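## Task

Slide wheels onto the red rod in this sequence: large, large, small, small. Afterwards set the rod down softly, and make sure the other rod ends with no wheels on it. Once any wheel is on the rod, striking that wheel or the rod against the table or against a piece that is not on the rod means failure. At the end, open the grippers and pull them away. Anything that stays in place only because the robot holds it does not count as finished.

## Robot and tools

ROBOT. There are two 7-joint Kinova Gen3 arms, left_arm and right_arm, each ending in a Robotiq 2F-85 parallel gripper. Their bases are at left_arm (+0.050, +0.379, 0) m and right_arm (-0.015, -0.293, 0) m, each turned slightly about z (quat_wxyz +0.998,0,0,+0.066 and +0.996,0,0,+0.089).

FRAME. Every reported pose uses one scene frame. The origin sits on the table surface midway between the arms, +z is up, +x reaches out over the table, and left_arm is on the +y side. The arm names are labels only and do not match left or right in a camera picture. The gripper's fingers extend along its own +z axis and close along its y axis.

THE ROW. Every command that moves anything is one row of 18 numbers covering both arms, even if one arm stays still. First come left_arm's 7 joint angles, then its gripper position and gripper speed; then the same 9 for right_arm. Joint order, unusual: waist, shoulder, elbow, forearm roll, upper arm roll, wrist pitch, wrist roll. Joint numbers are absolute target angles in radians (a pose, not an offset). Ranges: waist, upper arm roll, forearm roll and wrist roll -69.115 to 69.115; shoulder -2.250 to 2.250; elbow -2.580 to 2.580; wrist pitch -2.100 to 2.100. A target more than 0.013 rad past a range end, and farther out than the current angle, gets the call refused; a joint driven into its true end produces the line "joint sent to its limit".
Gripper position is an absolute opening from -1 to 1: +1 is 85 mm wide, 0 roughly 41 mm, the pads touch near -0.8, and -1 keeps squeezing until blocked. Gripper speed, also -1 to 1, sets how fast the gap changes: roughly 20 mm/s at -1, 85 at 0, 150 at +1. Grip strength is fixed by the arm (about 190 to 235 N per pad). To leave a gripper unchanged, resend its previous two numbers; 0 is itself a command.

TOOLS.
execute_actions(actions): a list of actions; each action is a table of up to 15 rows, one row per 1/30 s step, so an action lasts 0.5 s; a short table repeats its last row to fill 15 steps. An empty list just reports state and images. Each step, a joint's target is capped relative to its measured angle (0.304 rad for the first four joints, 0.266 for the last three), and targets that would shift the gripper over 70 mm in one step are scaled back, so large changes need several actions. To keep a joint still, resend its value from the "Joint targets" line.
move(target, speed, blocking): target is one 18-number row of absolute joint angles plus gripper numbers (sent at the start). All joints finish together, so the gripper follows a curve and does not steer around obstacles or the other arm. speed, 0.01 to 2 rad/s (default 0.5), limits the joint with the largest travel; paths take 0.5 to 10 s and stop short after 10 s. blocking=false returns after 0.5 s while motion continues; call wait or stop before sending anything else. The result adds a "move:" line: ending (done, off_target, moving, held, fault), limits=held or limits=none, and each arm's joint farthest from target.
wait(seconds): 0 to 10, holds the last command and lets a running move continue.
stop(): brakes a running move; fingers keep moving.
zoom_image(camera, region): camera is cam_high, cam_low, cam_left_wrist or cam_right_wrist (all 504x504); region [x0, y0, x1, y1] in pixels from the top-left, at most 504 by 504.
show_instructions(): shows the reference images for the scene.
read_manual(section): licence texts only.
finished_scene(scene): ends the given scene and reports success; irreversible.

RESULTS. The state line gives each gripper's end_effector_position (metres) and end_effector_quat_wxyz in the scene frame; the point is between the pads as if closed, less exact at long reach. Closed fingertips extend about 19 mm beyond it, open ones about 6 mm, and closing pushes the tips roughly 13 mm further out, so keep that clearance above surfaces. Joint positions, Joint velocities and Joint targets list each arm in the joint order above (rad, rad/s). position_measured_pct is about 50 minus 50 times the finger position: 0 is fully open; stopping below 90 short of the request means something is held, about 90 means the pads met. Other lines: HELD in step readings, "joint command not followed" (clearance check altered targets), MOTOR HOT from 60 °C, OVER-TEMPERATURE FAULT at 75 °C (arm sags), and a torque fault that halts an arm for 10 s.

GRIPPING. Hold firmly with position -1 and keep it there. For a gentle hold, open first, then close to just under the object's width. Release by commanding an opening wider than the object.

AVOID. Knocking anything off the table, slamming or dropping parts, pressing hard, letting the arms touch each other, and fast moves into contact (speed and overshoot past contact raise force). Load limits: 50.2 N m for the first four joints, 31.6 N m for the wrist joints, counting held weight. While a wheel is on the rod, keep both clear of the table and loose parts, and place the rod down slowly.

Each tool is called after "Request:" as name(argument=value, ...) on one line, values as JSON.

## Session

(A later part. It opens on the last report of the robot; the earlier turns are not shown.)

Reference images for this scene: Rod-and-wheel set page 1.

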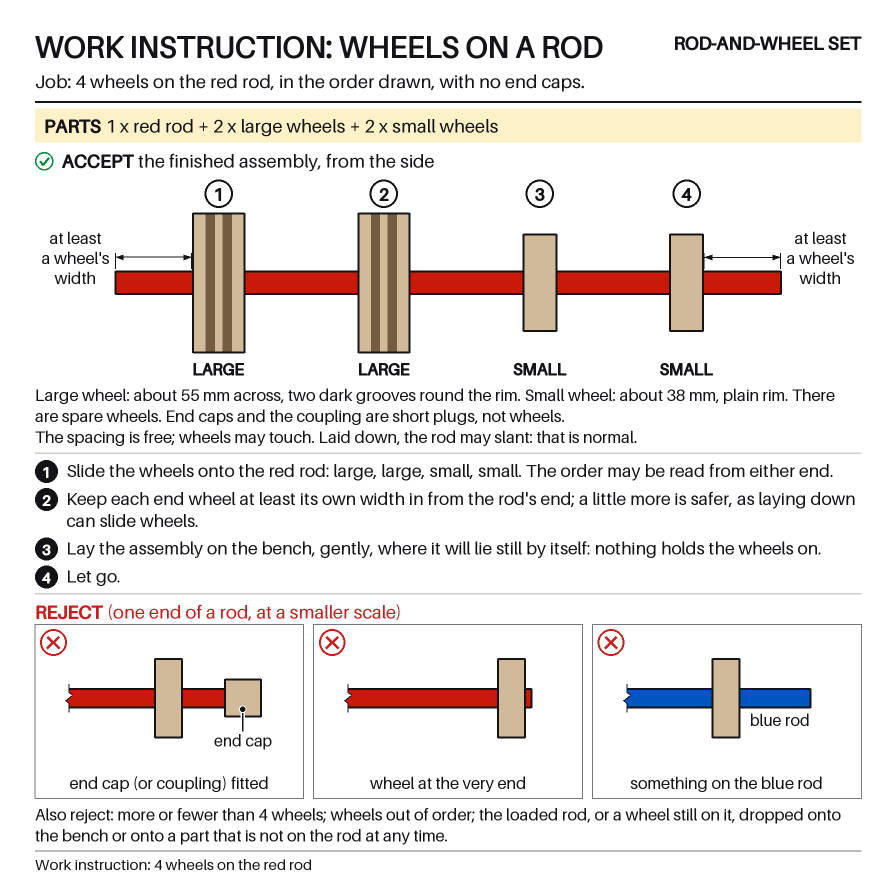

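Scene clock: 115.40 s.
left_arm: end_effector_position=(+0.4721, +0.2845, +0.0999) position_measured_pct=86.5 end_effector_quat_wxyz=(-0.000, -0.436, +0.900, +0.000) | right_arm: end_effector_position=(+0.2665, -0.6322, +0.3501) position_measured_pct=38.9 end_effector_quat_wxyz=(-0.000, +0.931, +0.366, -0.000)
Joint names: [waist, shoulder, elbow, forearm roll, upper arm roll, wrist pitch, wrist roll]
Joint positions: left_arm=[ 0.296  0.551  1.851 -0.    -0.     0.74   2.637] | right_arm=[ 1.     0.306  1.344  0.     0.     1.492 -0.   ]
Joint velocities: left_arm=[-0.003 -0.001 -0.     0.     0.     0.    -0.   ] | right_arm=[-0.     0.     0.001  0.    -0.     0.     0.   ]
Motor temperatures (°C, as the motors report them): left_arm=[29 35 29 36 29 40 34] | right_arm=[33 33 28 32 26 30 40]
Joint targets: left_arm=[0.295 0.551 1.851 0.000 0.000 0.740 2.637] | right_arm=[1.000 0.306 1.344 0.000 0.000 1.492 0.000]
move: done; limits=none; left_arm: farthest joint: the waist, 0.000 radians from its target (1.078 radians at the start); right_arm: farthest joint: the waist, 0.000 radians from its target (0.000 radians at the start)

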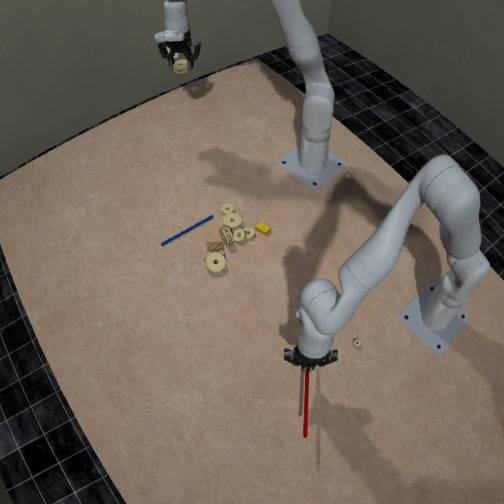

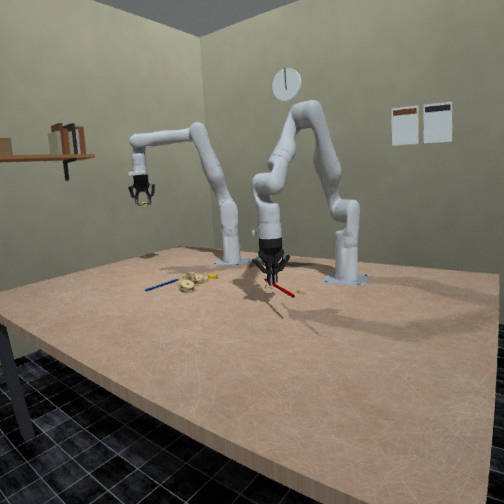

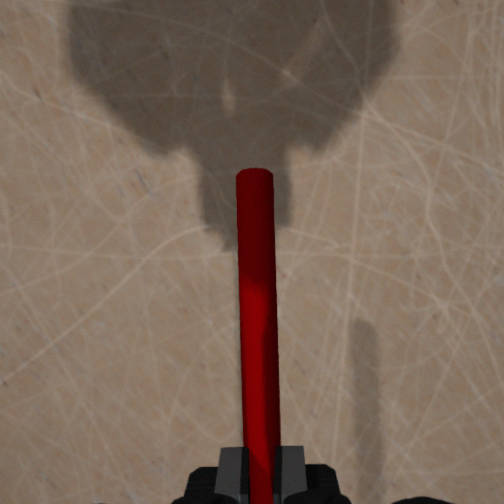

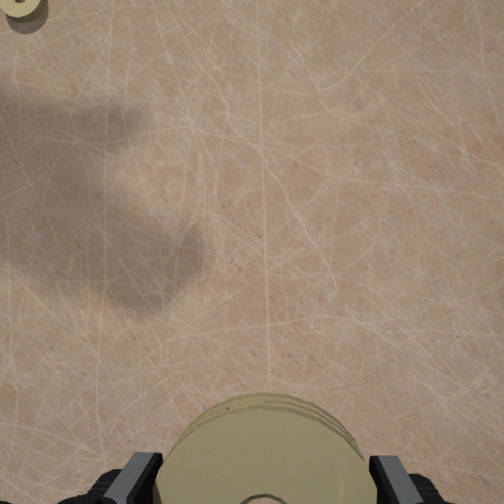

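Request:
move(target=[0.2954,0.6965,1.9028,0,0,0.5423,2.6367,-1,0, 1.0,0.3056,1.3439,0,0,1.4921,0.0,-1,0], speed=0.15)

Request:
move(target=[0.2954,0.6965,1.9028,0,0,0.5423,2.6367,-0.5,-0.5, 1.0,0.3056,1.3439,0,0,1.4921,0.0,-1,0])

Request:
move(target=[0.2954,0.7074,1.9048,0,0,0.5294,2.6367,-0.5,-0.5, 1.0,0.3056,1.3439,0,0,1.4921,0.0,-1,0], speed=0.05)

Request:
move(target=[0.2954,0.7074,1.9048,0,0,0.5294,2.6367,-1,0, 1.0,0.3056,1.3439,0,0,1.4921,0.0,-1,0])

Scene clock: 122.40 s.
left_arm: end_effector_position=(+0.4721, +0.2846, +0.0271) position_measured_pct=86.5 end_effector_quat_wxyz=(+0.000, -0.436, +0.900, -0.000) | right_arm: end_effector_position=(+0.2665, -0.6322, +0.3501) position_measured_pct=38.9 end_effector_quat_wxyz=(-0.000, +0.931, +0.366, -0.000)
Joint names: [waist, shoulder, elbow, forearm roll, upper arm roll, wrist pitch, wrist roll]
Joint positions: left_arm=[ 0.295  0.696  1.903  0.    -0.     0.542  2.637] | right_arm=[ 1.     0.306  1.344  0.     0.     1.492 -0.   ]
Joint velocities: left_arm=[ 0.001  0.003 -0.     0.001  0.     0.    -0.   ] | right_arm=[ 0.     0.    -0.002  0.     0.    -0.     0.   ]
Motor temperatures (°C, as the motors report them): left_arm=[29 35 29 36 29 40 34] | right_arm=[33 33 28 32 26 30 40]
Joint targets: left_arm=[0.295 0.697 1.903 0.000 0.000 0.542 2.637] | right_arm=[1.000 0.306 1.344 0.000 0.000 1.492 0.000]
move: done; limits=none; left_arm: farthest joint: the waist, 0.000 radians from its target (0.000 radians at the start); right_arm: farthest joint: the waist, 0.000 radians from its target (0.000 radians at the start)

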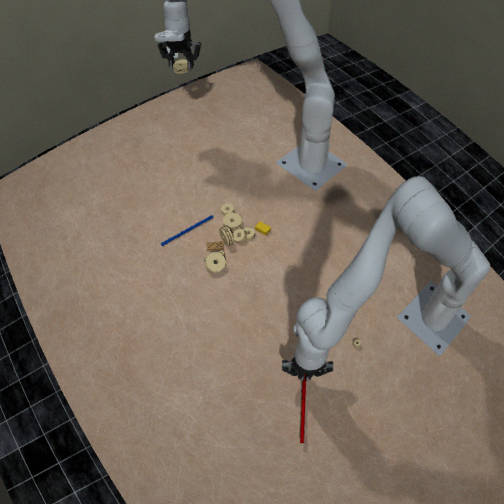

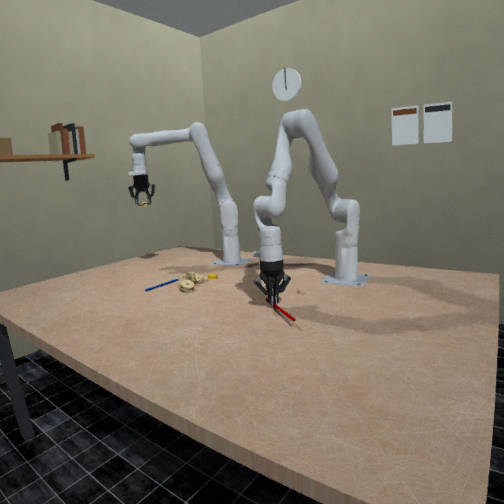

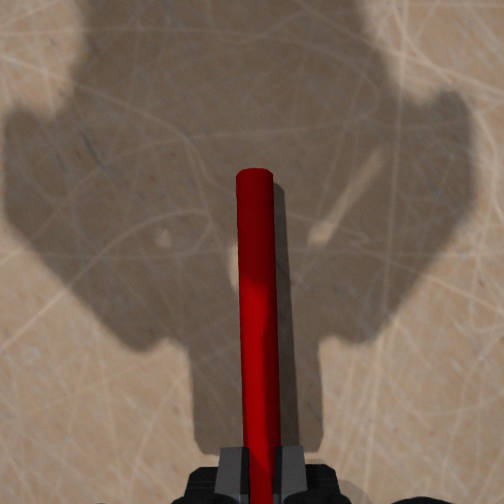

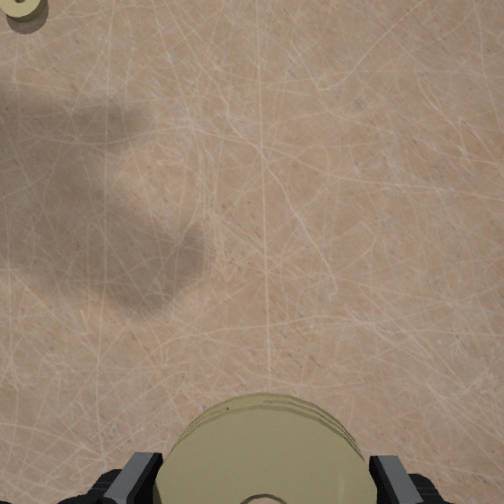

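Scene clock: 123.10 s.
left_arm: end_effector_position=(+0.4721, +0.2846, +0.0270) position_measured_pct=75.0 end_effector_quat_wxyz=(-0.000, -0.436, +0.900, +0.000) | right_arm: end_effector_position=(+0.2665, -0.6322, +0.3501) position_measured_pct=38.9 end_effector_quat_wxyz=(-0.000, +0.931, +0.366, -0.000)
Joint names: [waist, shoulder, elbow, forearm roll, upper arm roll, wrist pitch, wrist roll]
Joint positions: left_arm=[0.295 0.696 1.903 0.    0.    0.542 2.637] | right_arm=[ 1.     0.306  1.344  0.     0.     1.492 -0.   ]
Joint velocities: left_arm=[-0.001  0.001 -0.    -0.001 -0.     0.001 -0.001] | right_arm=[ 0.     0.     0.001 -0.    -0.     0.     0.   ]
Motor temperatures (°C, as the motors report them): left_arm=[29 35 29 36 29 40 34] | right_arm=[33 33 28 32 26 30 40]
Joint targets: left_arm=[0.295 0.697 1.903 0.000 0.000 0.542 2.637] | right_arm=[1.000 0.306 1.344 0.000 0.000 1.492 0.000]
move: done; limits=none; left_arm: farthest joint: the waist, 0.000 radians from its target (0.000 radians at the start); right_arm: farthest joint: the waist, 0.000 radians from its target (0.000 radians at the start)

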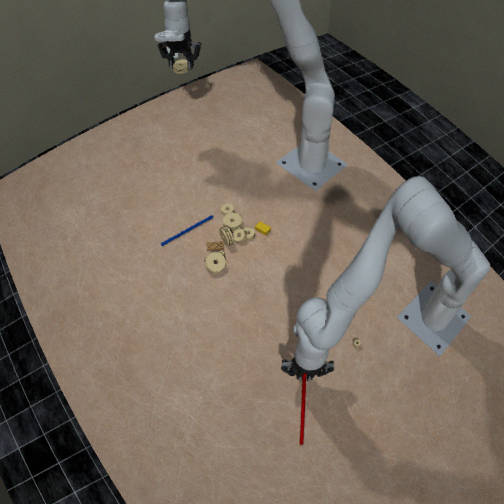

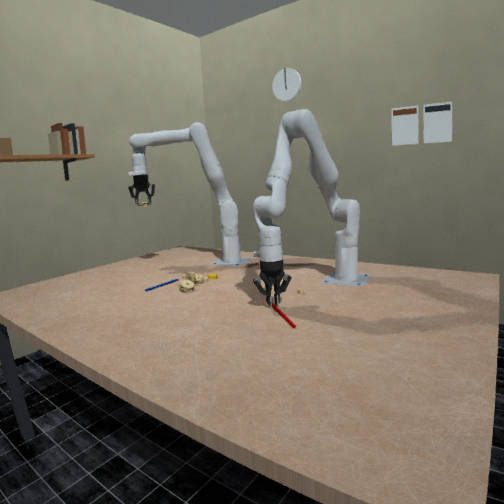

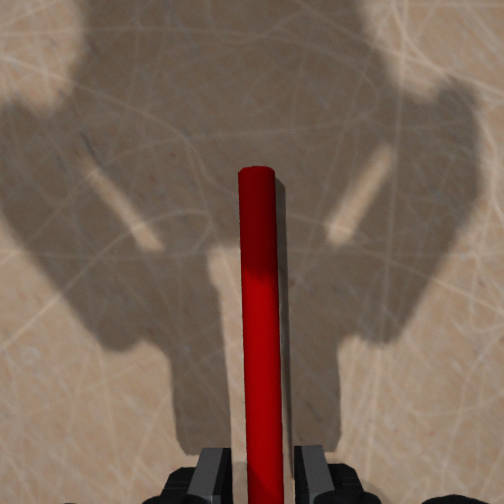

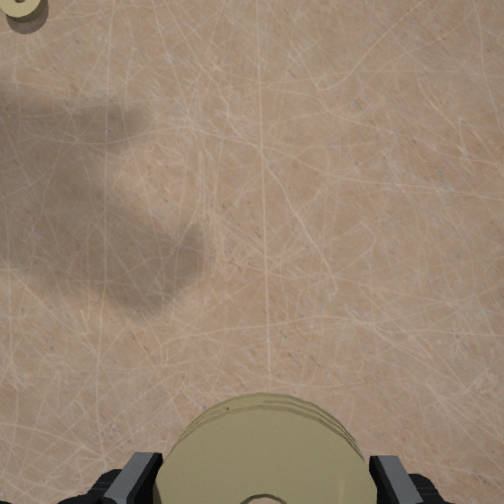

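Scene clock: 123.80 s.
left_arm: end_effector_position=(+0.4721, +0.2846, +0.0220) position_measured_pct=75.0 end_effector_quat_wxyz=(+0.000, -0.436, +0.900, -0.000) | right_arm: end_effector_position=(+0.2665, -0.6322, +0.3501) position_measured_pct=38.9 end_effector_quat_wxyz=(-0.000, +0.931, +0.366, -0.000)
Joint names: [waist, shoulder, elbow, forearm roll, upper arm roll, wrist pitch, wrist roll]
Joint positions: left_arm=[ 0.295  0.707  1.905  0.    -0.     0.529  2.637] | right_arm=[1.    0.306 1.344 0.    0.    1.492 0.   ]
Joint velocities: left_arm=[ 0.     0.001 -0.001 -0.     0.     0.    -0.   ] | right_arm=[-0.    -0.    -0.001 -0.001  0.     0.    -0.   ]
Motor temperatures (°C, as the motors report them): left_arm=[29 35 29 36 29 40 34] | right_arm=[33 33 28 32 26 30 40]
Joint targets: left_arm=[0.295 0.707 1.905 0.000 0.000 0.529 2.637] | right_arm=[1.000 0.306 1.344 0.000 0.000 1.492 0.000]
move: done; limits=none; left_arm: farthest joint: the waist, 0.000 radians from its target (0.000 radians at the start); right_arm: farthest joint: the waist, 0.000 radians from its target (0.000 radians at the start)

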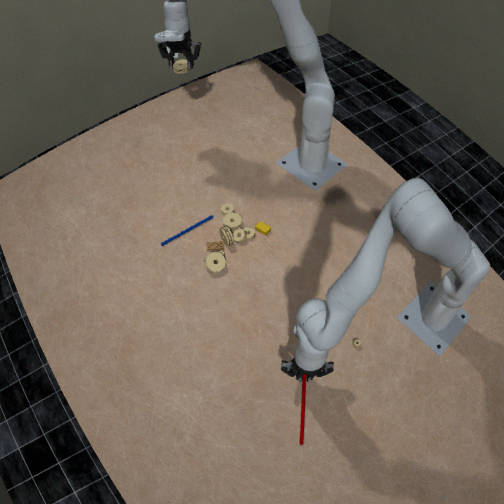

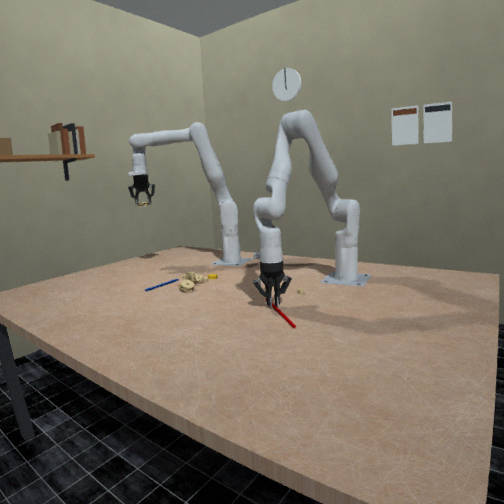

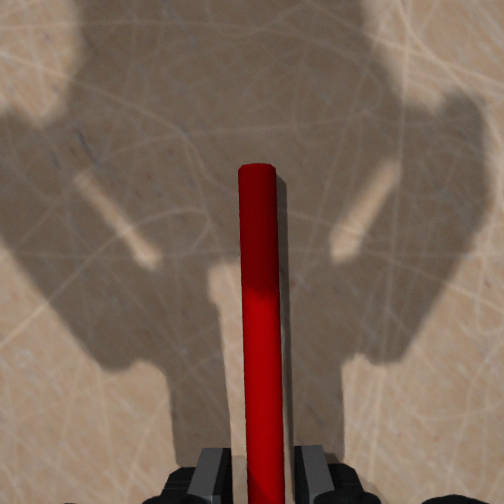

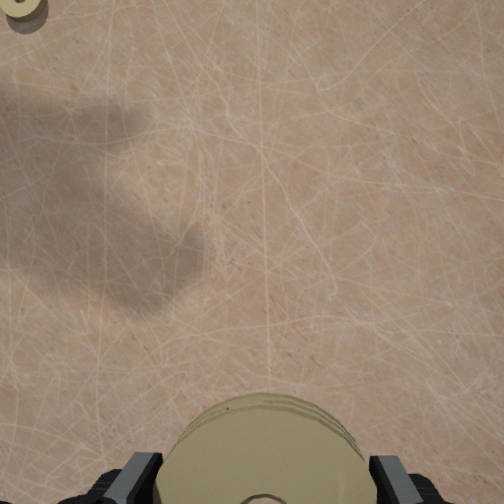

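Scene clock: 124.50 s.
left_arm: end_effector_position=(+0.4723, +0.2846, +0.0227) position_measured_pct=87.3 end_effector_quat_wxyz=(+0.000, -0.436, +0.900, -0.000) | right_arm: end_effector_position=(+0.2665, -0.6322, +0.3501) position_measured_pct=38.9 end_effector_quat_wxyz=(-0.000, +0.931, +0.366, -0.000)
Joint names: [waist, shoulder, elbow, forearm roll, upper arm roll, wrist pitch, wrist roll]
Joint positions: left_arm=[0.295 0.706 1.905 0.    0.    0.53  2.637] | right_arm=[ 1.     0.306  1.344  0.     0.     1.492 -0.   ]
Joint velocities: left_arm=[-0.    -0.     0.     0.     0.     0.001 -0.   ] | right_arm=[-0.  0. -0.  0. -0. -0. -0.]
Motor temperatures (°C, as the motors report them): left_arm=[29 35 29 36 29 40 34] | right_arm=[33 33 28 32 26 30 40]
Joint targets: left_arm=[0.295 0.707 1.905 0.000 0.000 0.529 2.637] | right_arm=[1.000 0.306 1.344 0.000 0.000 1.492 0.000]
move: done; limits=none; left_arm: farthest joint: the shoulder, 0.002 radians from its target (0.000 radians at the start); right_arm: farthest joint: the waist, 0.000 radians from its target (0.000 radians at the start)

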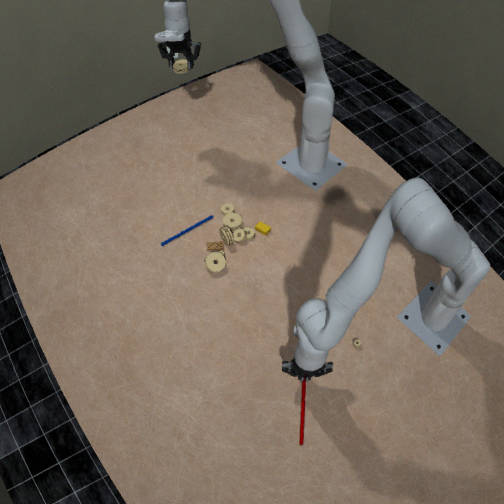

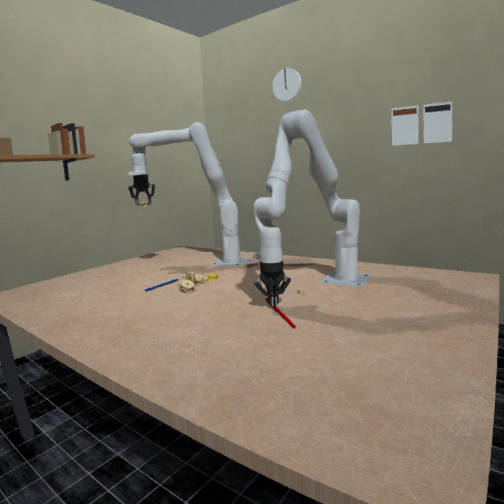

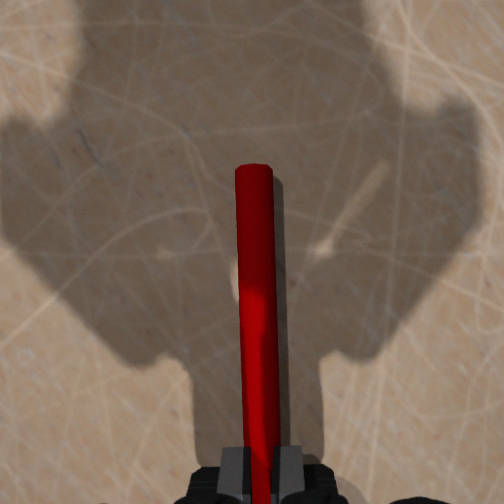

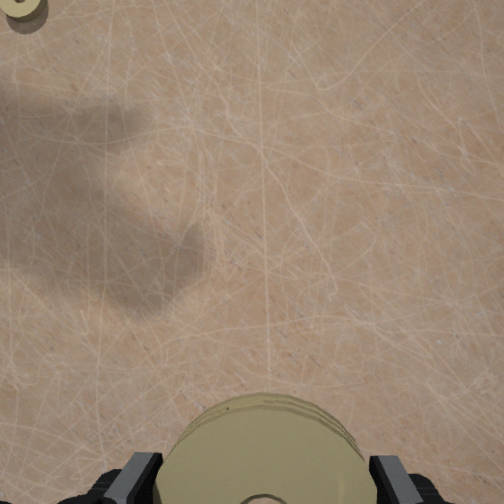

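Request:
move(target=[0.2954,0.3431,1.6184,0,0,1.1801,2.6367,-1,0, -0.7255,0.895,2.32,0,0,-1.645,0,-1,0], speed=1.0)

Request:
zoom_image(camera="cam_right_wrist", region=[150,330,400,504])

Scene clock: 135.27 s.
left_arm: end_effector_position=(+0.4721, +0.2846, +0.2500) position_measured_pct=87.3 end_effector_quat_wxyz=(-0.000, -0.436, +0.900, +0.000) | right_arm: end_effector_position=(+0.3859, +0.1759, +0.2348) position_measured_pct=38.9 end_effector_quat_wxyz=(+0.232, +0.231, +0.668, +0.668)
Joint names: [waist, shoulder, elbow, forearm roll, upper arm roll, wrist pitch, wrist roll]
Joint positions: left_arm=[0.295 0.343 1.618 0.    0.    1.18  2.637] | right_arm=[-0.725  0.895  2.32   0.    -0.    -1.645  0.   ]
Joint velocities: left_arm=[-0.001 -0.     0.    -0.001  0.     0.001  0.001] | right_arm=[-0.003  0.001  0.001 -0.001  0.    -0.    -0.   ]
Motor temperatures (°C, as the motors report them): left_arm=[29 35 29 36 29 40 34] | right_arm=[33 33 28 32 26 30 40]
Joint targets: left_arm=[0.295 0.343 1.618 0.000 0.000 1.180 2.637] | right_arm=[-0.725 0.895 2.320 0.000 0.000 -1.645 0.000]
move: done; limits=none; left_arm: farthest joint: the waist, 0.000 radians from its target (0.000 radians at the start); right_arm: farthest joint: the waist, 0.000 radians from its target (1.725 radians at the start)

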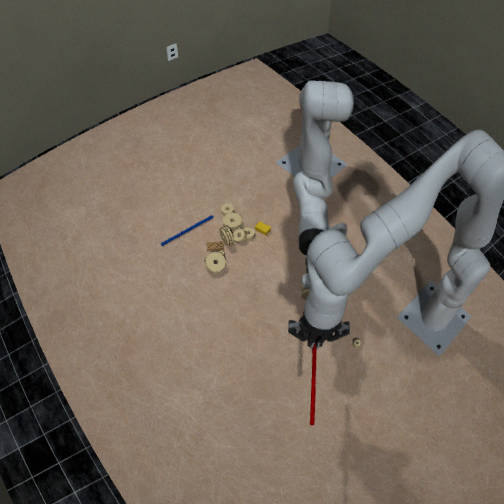

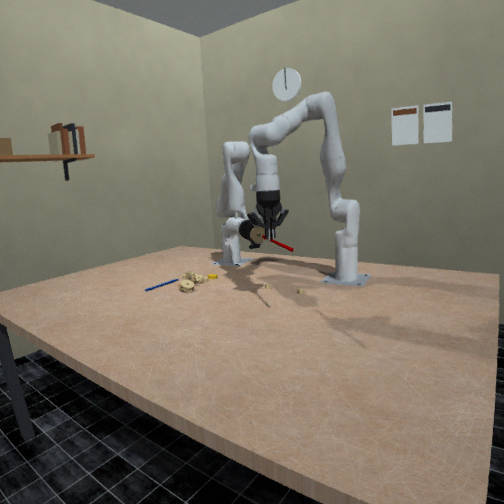

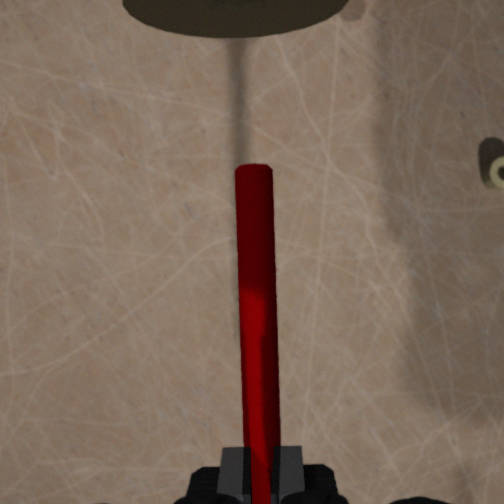

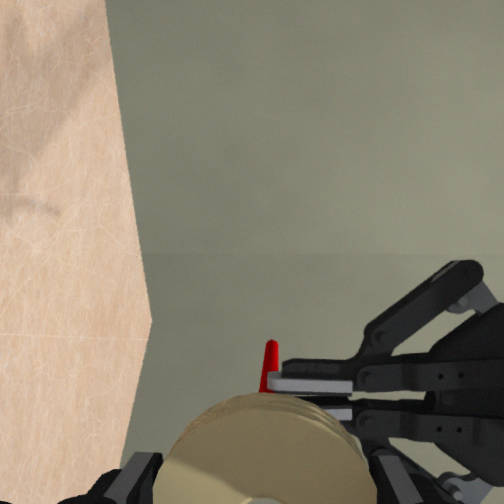

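Region (150, 330, 400, 504) of cam_right_wrist's 504x504 image, scaled by 2.016; it fills the top 351 rows of this view, and the rest is white.

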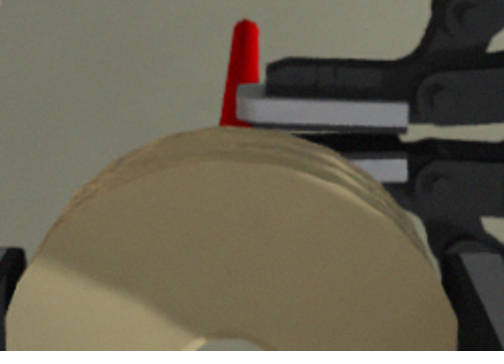

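Request:
move(target=[0.2954,0.3431,1.6184,0,0,1.1801,2.6367,-1,0, -0.7305,0.891,2.23,0,0,-1.5502,0,-1,0], speed=0.1)

Request:
zoom_image(camera="cam_low", region=[225,205,305,265])

Scene clock: 148.13 s.
left_arm: end_effector_position=(+0.4721, +0.2846, +0.2500) position_measured_pct=87.3 end_effector_quat_wxyz=(-0.000, -0.436, +0.900, +0.000) | right_arm: end_effector_position=(+0.4009, +0.2005, +0.2350) position_measured_pct=38.9 end_effector_quat_wxyz=(+0.230, +0.230, +0.669, +0.669)
Joint names: [waist, shoulder, elbow, forearm roll, upper arm roll, wrist pitch, wrist roll]
Joint positions: left_arm=[0.295 0.343 1.618 0.    0.    1.18  2.637] | right_arm=[-0.73   0.891  2.23   0.    -0.    -1.55  -0.   ]
Joint velocities: left_arm=[ 0.001 -0.     0.     0.    -0.     0.     0.001] | right_arm=[-0. -0.  0.  0.  0.  0. -0.]
Motor temperatures (°C, as the motors report them): left_arm=[29 35 29 36 29 40 34] | right_arm=[33 33 28 32 26 30 40]
Joint targets: left_arm=[0.295 0.343 1.618 0.000 0.000 1.180 2.637] | right_arm=[-0.731 0.891 2.230 0.000 0.000 -1.550 0.000]
move: done; limits=none; left_arm: farthest joint: the waist, 0.000 radians from its target (0.000 radians at the start); right_arm: farthest joint: the waist, 0.000 radians from its target (0.005 radians at the start)

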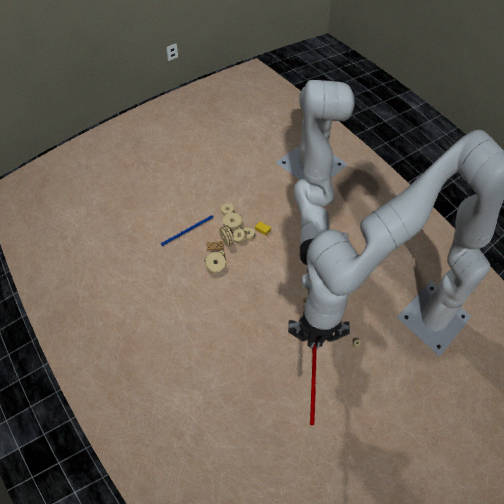

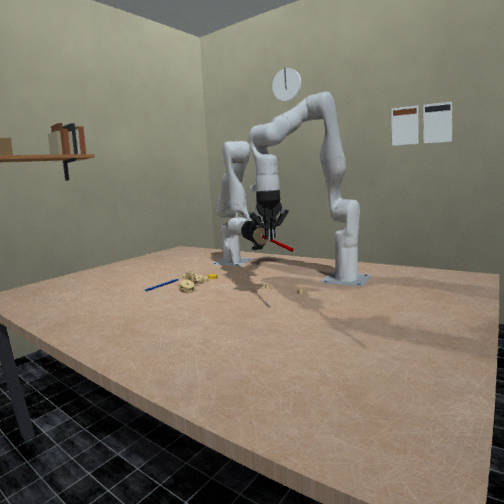

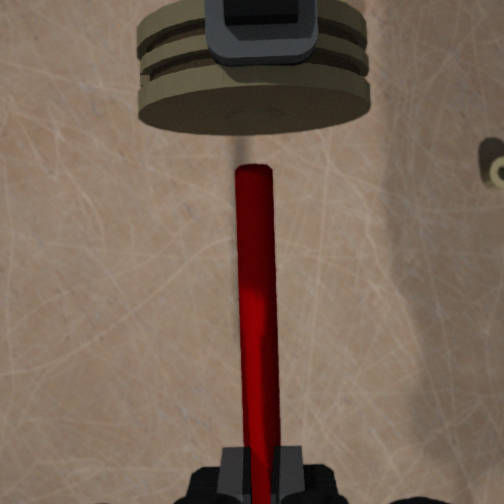

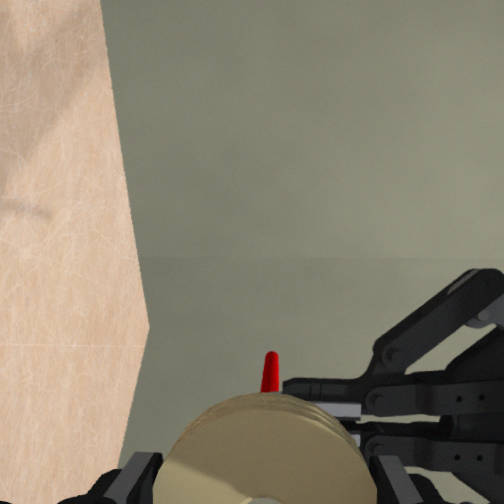

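Region (225, 205, 305, 265) of cam_low's 504x504 image, scaled by 6.300, with more detail than that image has; it fills the top 378 rows of this view, and the rest is white.

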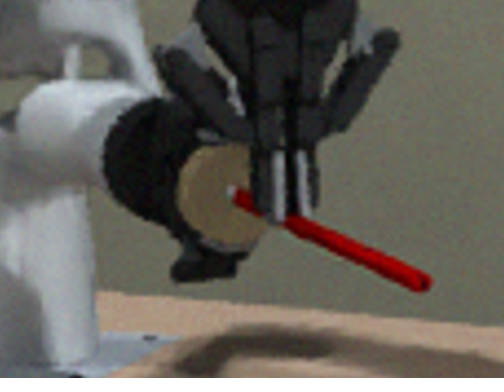

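Request:
move(target=[0.2954,0.3431,1.6184,0,0,1.1801,2.6367,-1,0, -0.7305,0.8941,2.1658,0,0,-1.4891,0,-1,0], speed=0.06)

Request:
move(target=[0.2954,0.3431,1.6184,0,0,1.1801,2.6367,-1,0, -0.7305,0.9023,2.0844,0,0,-1.4159,0,-1,0], speed=0.06)

Scene clock: 155.13 s.
left_arm: end_effector_position=(+0.4721, +0.2846, +0.2500) position_measured_pct=87.3 end_effector_quat_wxyz=(-0.000, -0.436, +0.900, +0.000) | right_arm: end_effector_position=(+0.4132, +0.2163, +0.2350) position_measured_pct=38.9 end_effector_quat_wxyz=(+0.230, +0.230, +0.669, +0.669)
Joint names: [waist, shoulder, elbow, forearm roll, upper arm roll, wrist pitch, wrist roll]
Joint positions: left_arm=[0.295 0.343 1.618 0.    0.    1.18  2.637] | right_arm=[-0.731  0.894  2.166 -0.    -0.    -1.489 -0.   ]
Joint velocities: left_arm=[-0.    -0.     0.    -0.    -0.001 -0.     0.   ] | right_arm=[ 0.     0.    -0.001  0.001 -0.     0.    -0.   ]
Motor temperatures (°C, as the motors report them): left_arm=[29 35 29 36 29 40 34] | right_arm=[33 33 28 32 26 30 40]
Joint targets: left_arm=[0.295 0.343 1.618 0.000 0.000 1.180 2.637] | right_arm=[-0.731 0.894 2.166 0.000 0.000 -1.489 0.000]
move: done; limits=none; left_arm: farthest joint: the waist, 0.000 radians from its target (0.000 radians at the start); right_arm: farthest joint: the waist, 0.000 radians from its target (0.000 radians at the start)

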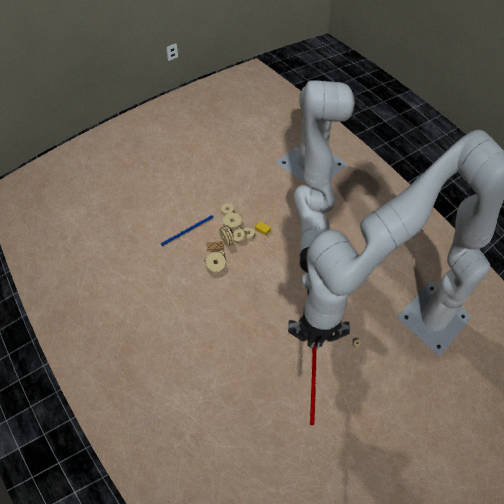

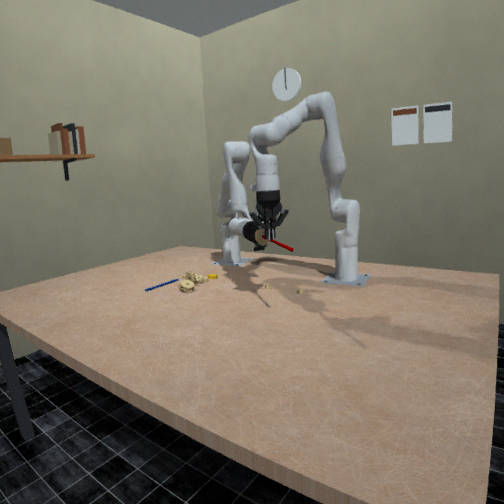

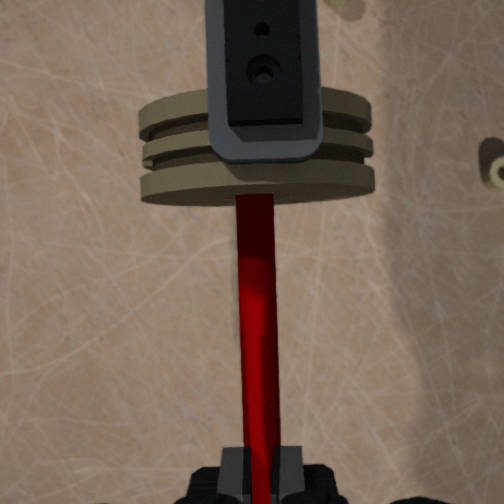

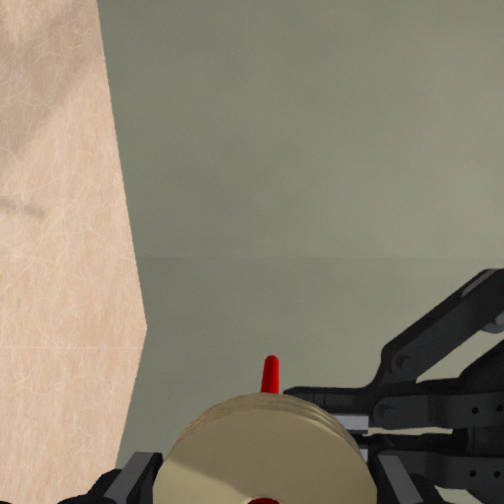

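Scene clock: 156.80 s.
left_arm: end_effector_position=(+0.4721, +0.2846, +0.2500) position_measured_pct=87.3 end_effector_quat_wxyz=(-0.000, -0.436, +0.900, +0.000) | right_arm: end_effector_position=(+0.4285, +0.2360, +0.2350) position_measured_pct=38.9 end_effector_quat_wxyz=(+0.230, +0.230, +0.669, +0.669)
Joint names: [waist, shoulder, elbow, forearm roll, upper arm roll, wrist pitch, wrist roll]
Joint positions: left_arm=[ 0.295  0.343  1.618 -0.     0.     1.18   2.637] | right_arm=[-0.731  0.902  2.084 -0.     0.    -1.416 -0.   ]
Joint velocities: left_arm=[-0.     0.001 -0.     0.001 -0.     0.    -0.   ] | right_arm=[ 0.     0.     0.     0.001  0.     0.    -0.   ]
Motor temperatures (°C, as the motors report them): left_arm=[29 35 29 36 29 40 34] | right_arm=[33 33 28 32 26 30 40]
Joint targets: left_arm=[0.295 0.343 1.618 0.000 0.000 1.180 2.637] | right_arm=[-0.731 0.902 2.084 0.000 0.000 -1.416 0.000]
move: done; limits=none; left_arm: farthest joint: the waist, 0.000 radians from its target (0.000 radians at the start); right_arm: farthest joint: the waist, 0.000 radians from its target (0.000 radians at the start)

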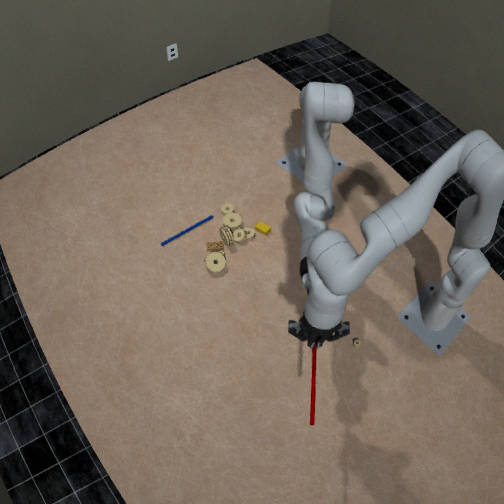

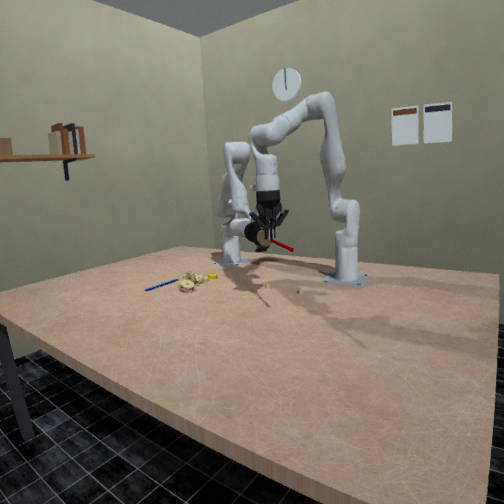

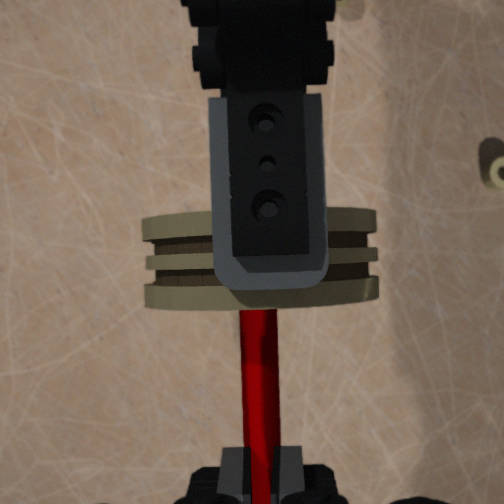

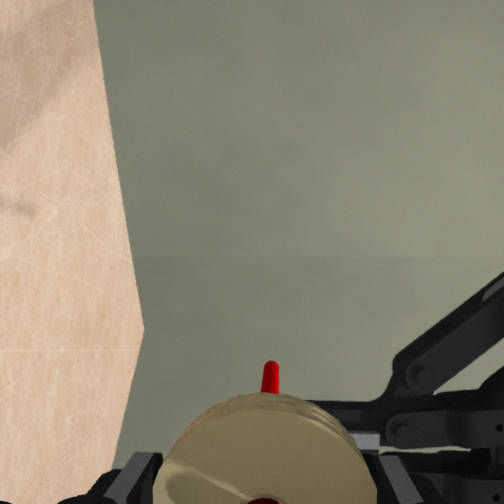

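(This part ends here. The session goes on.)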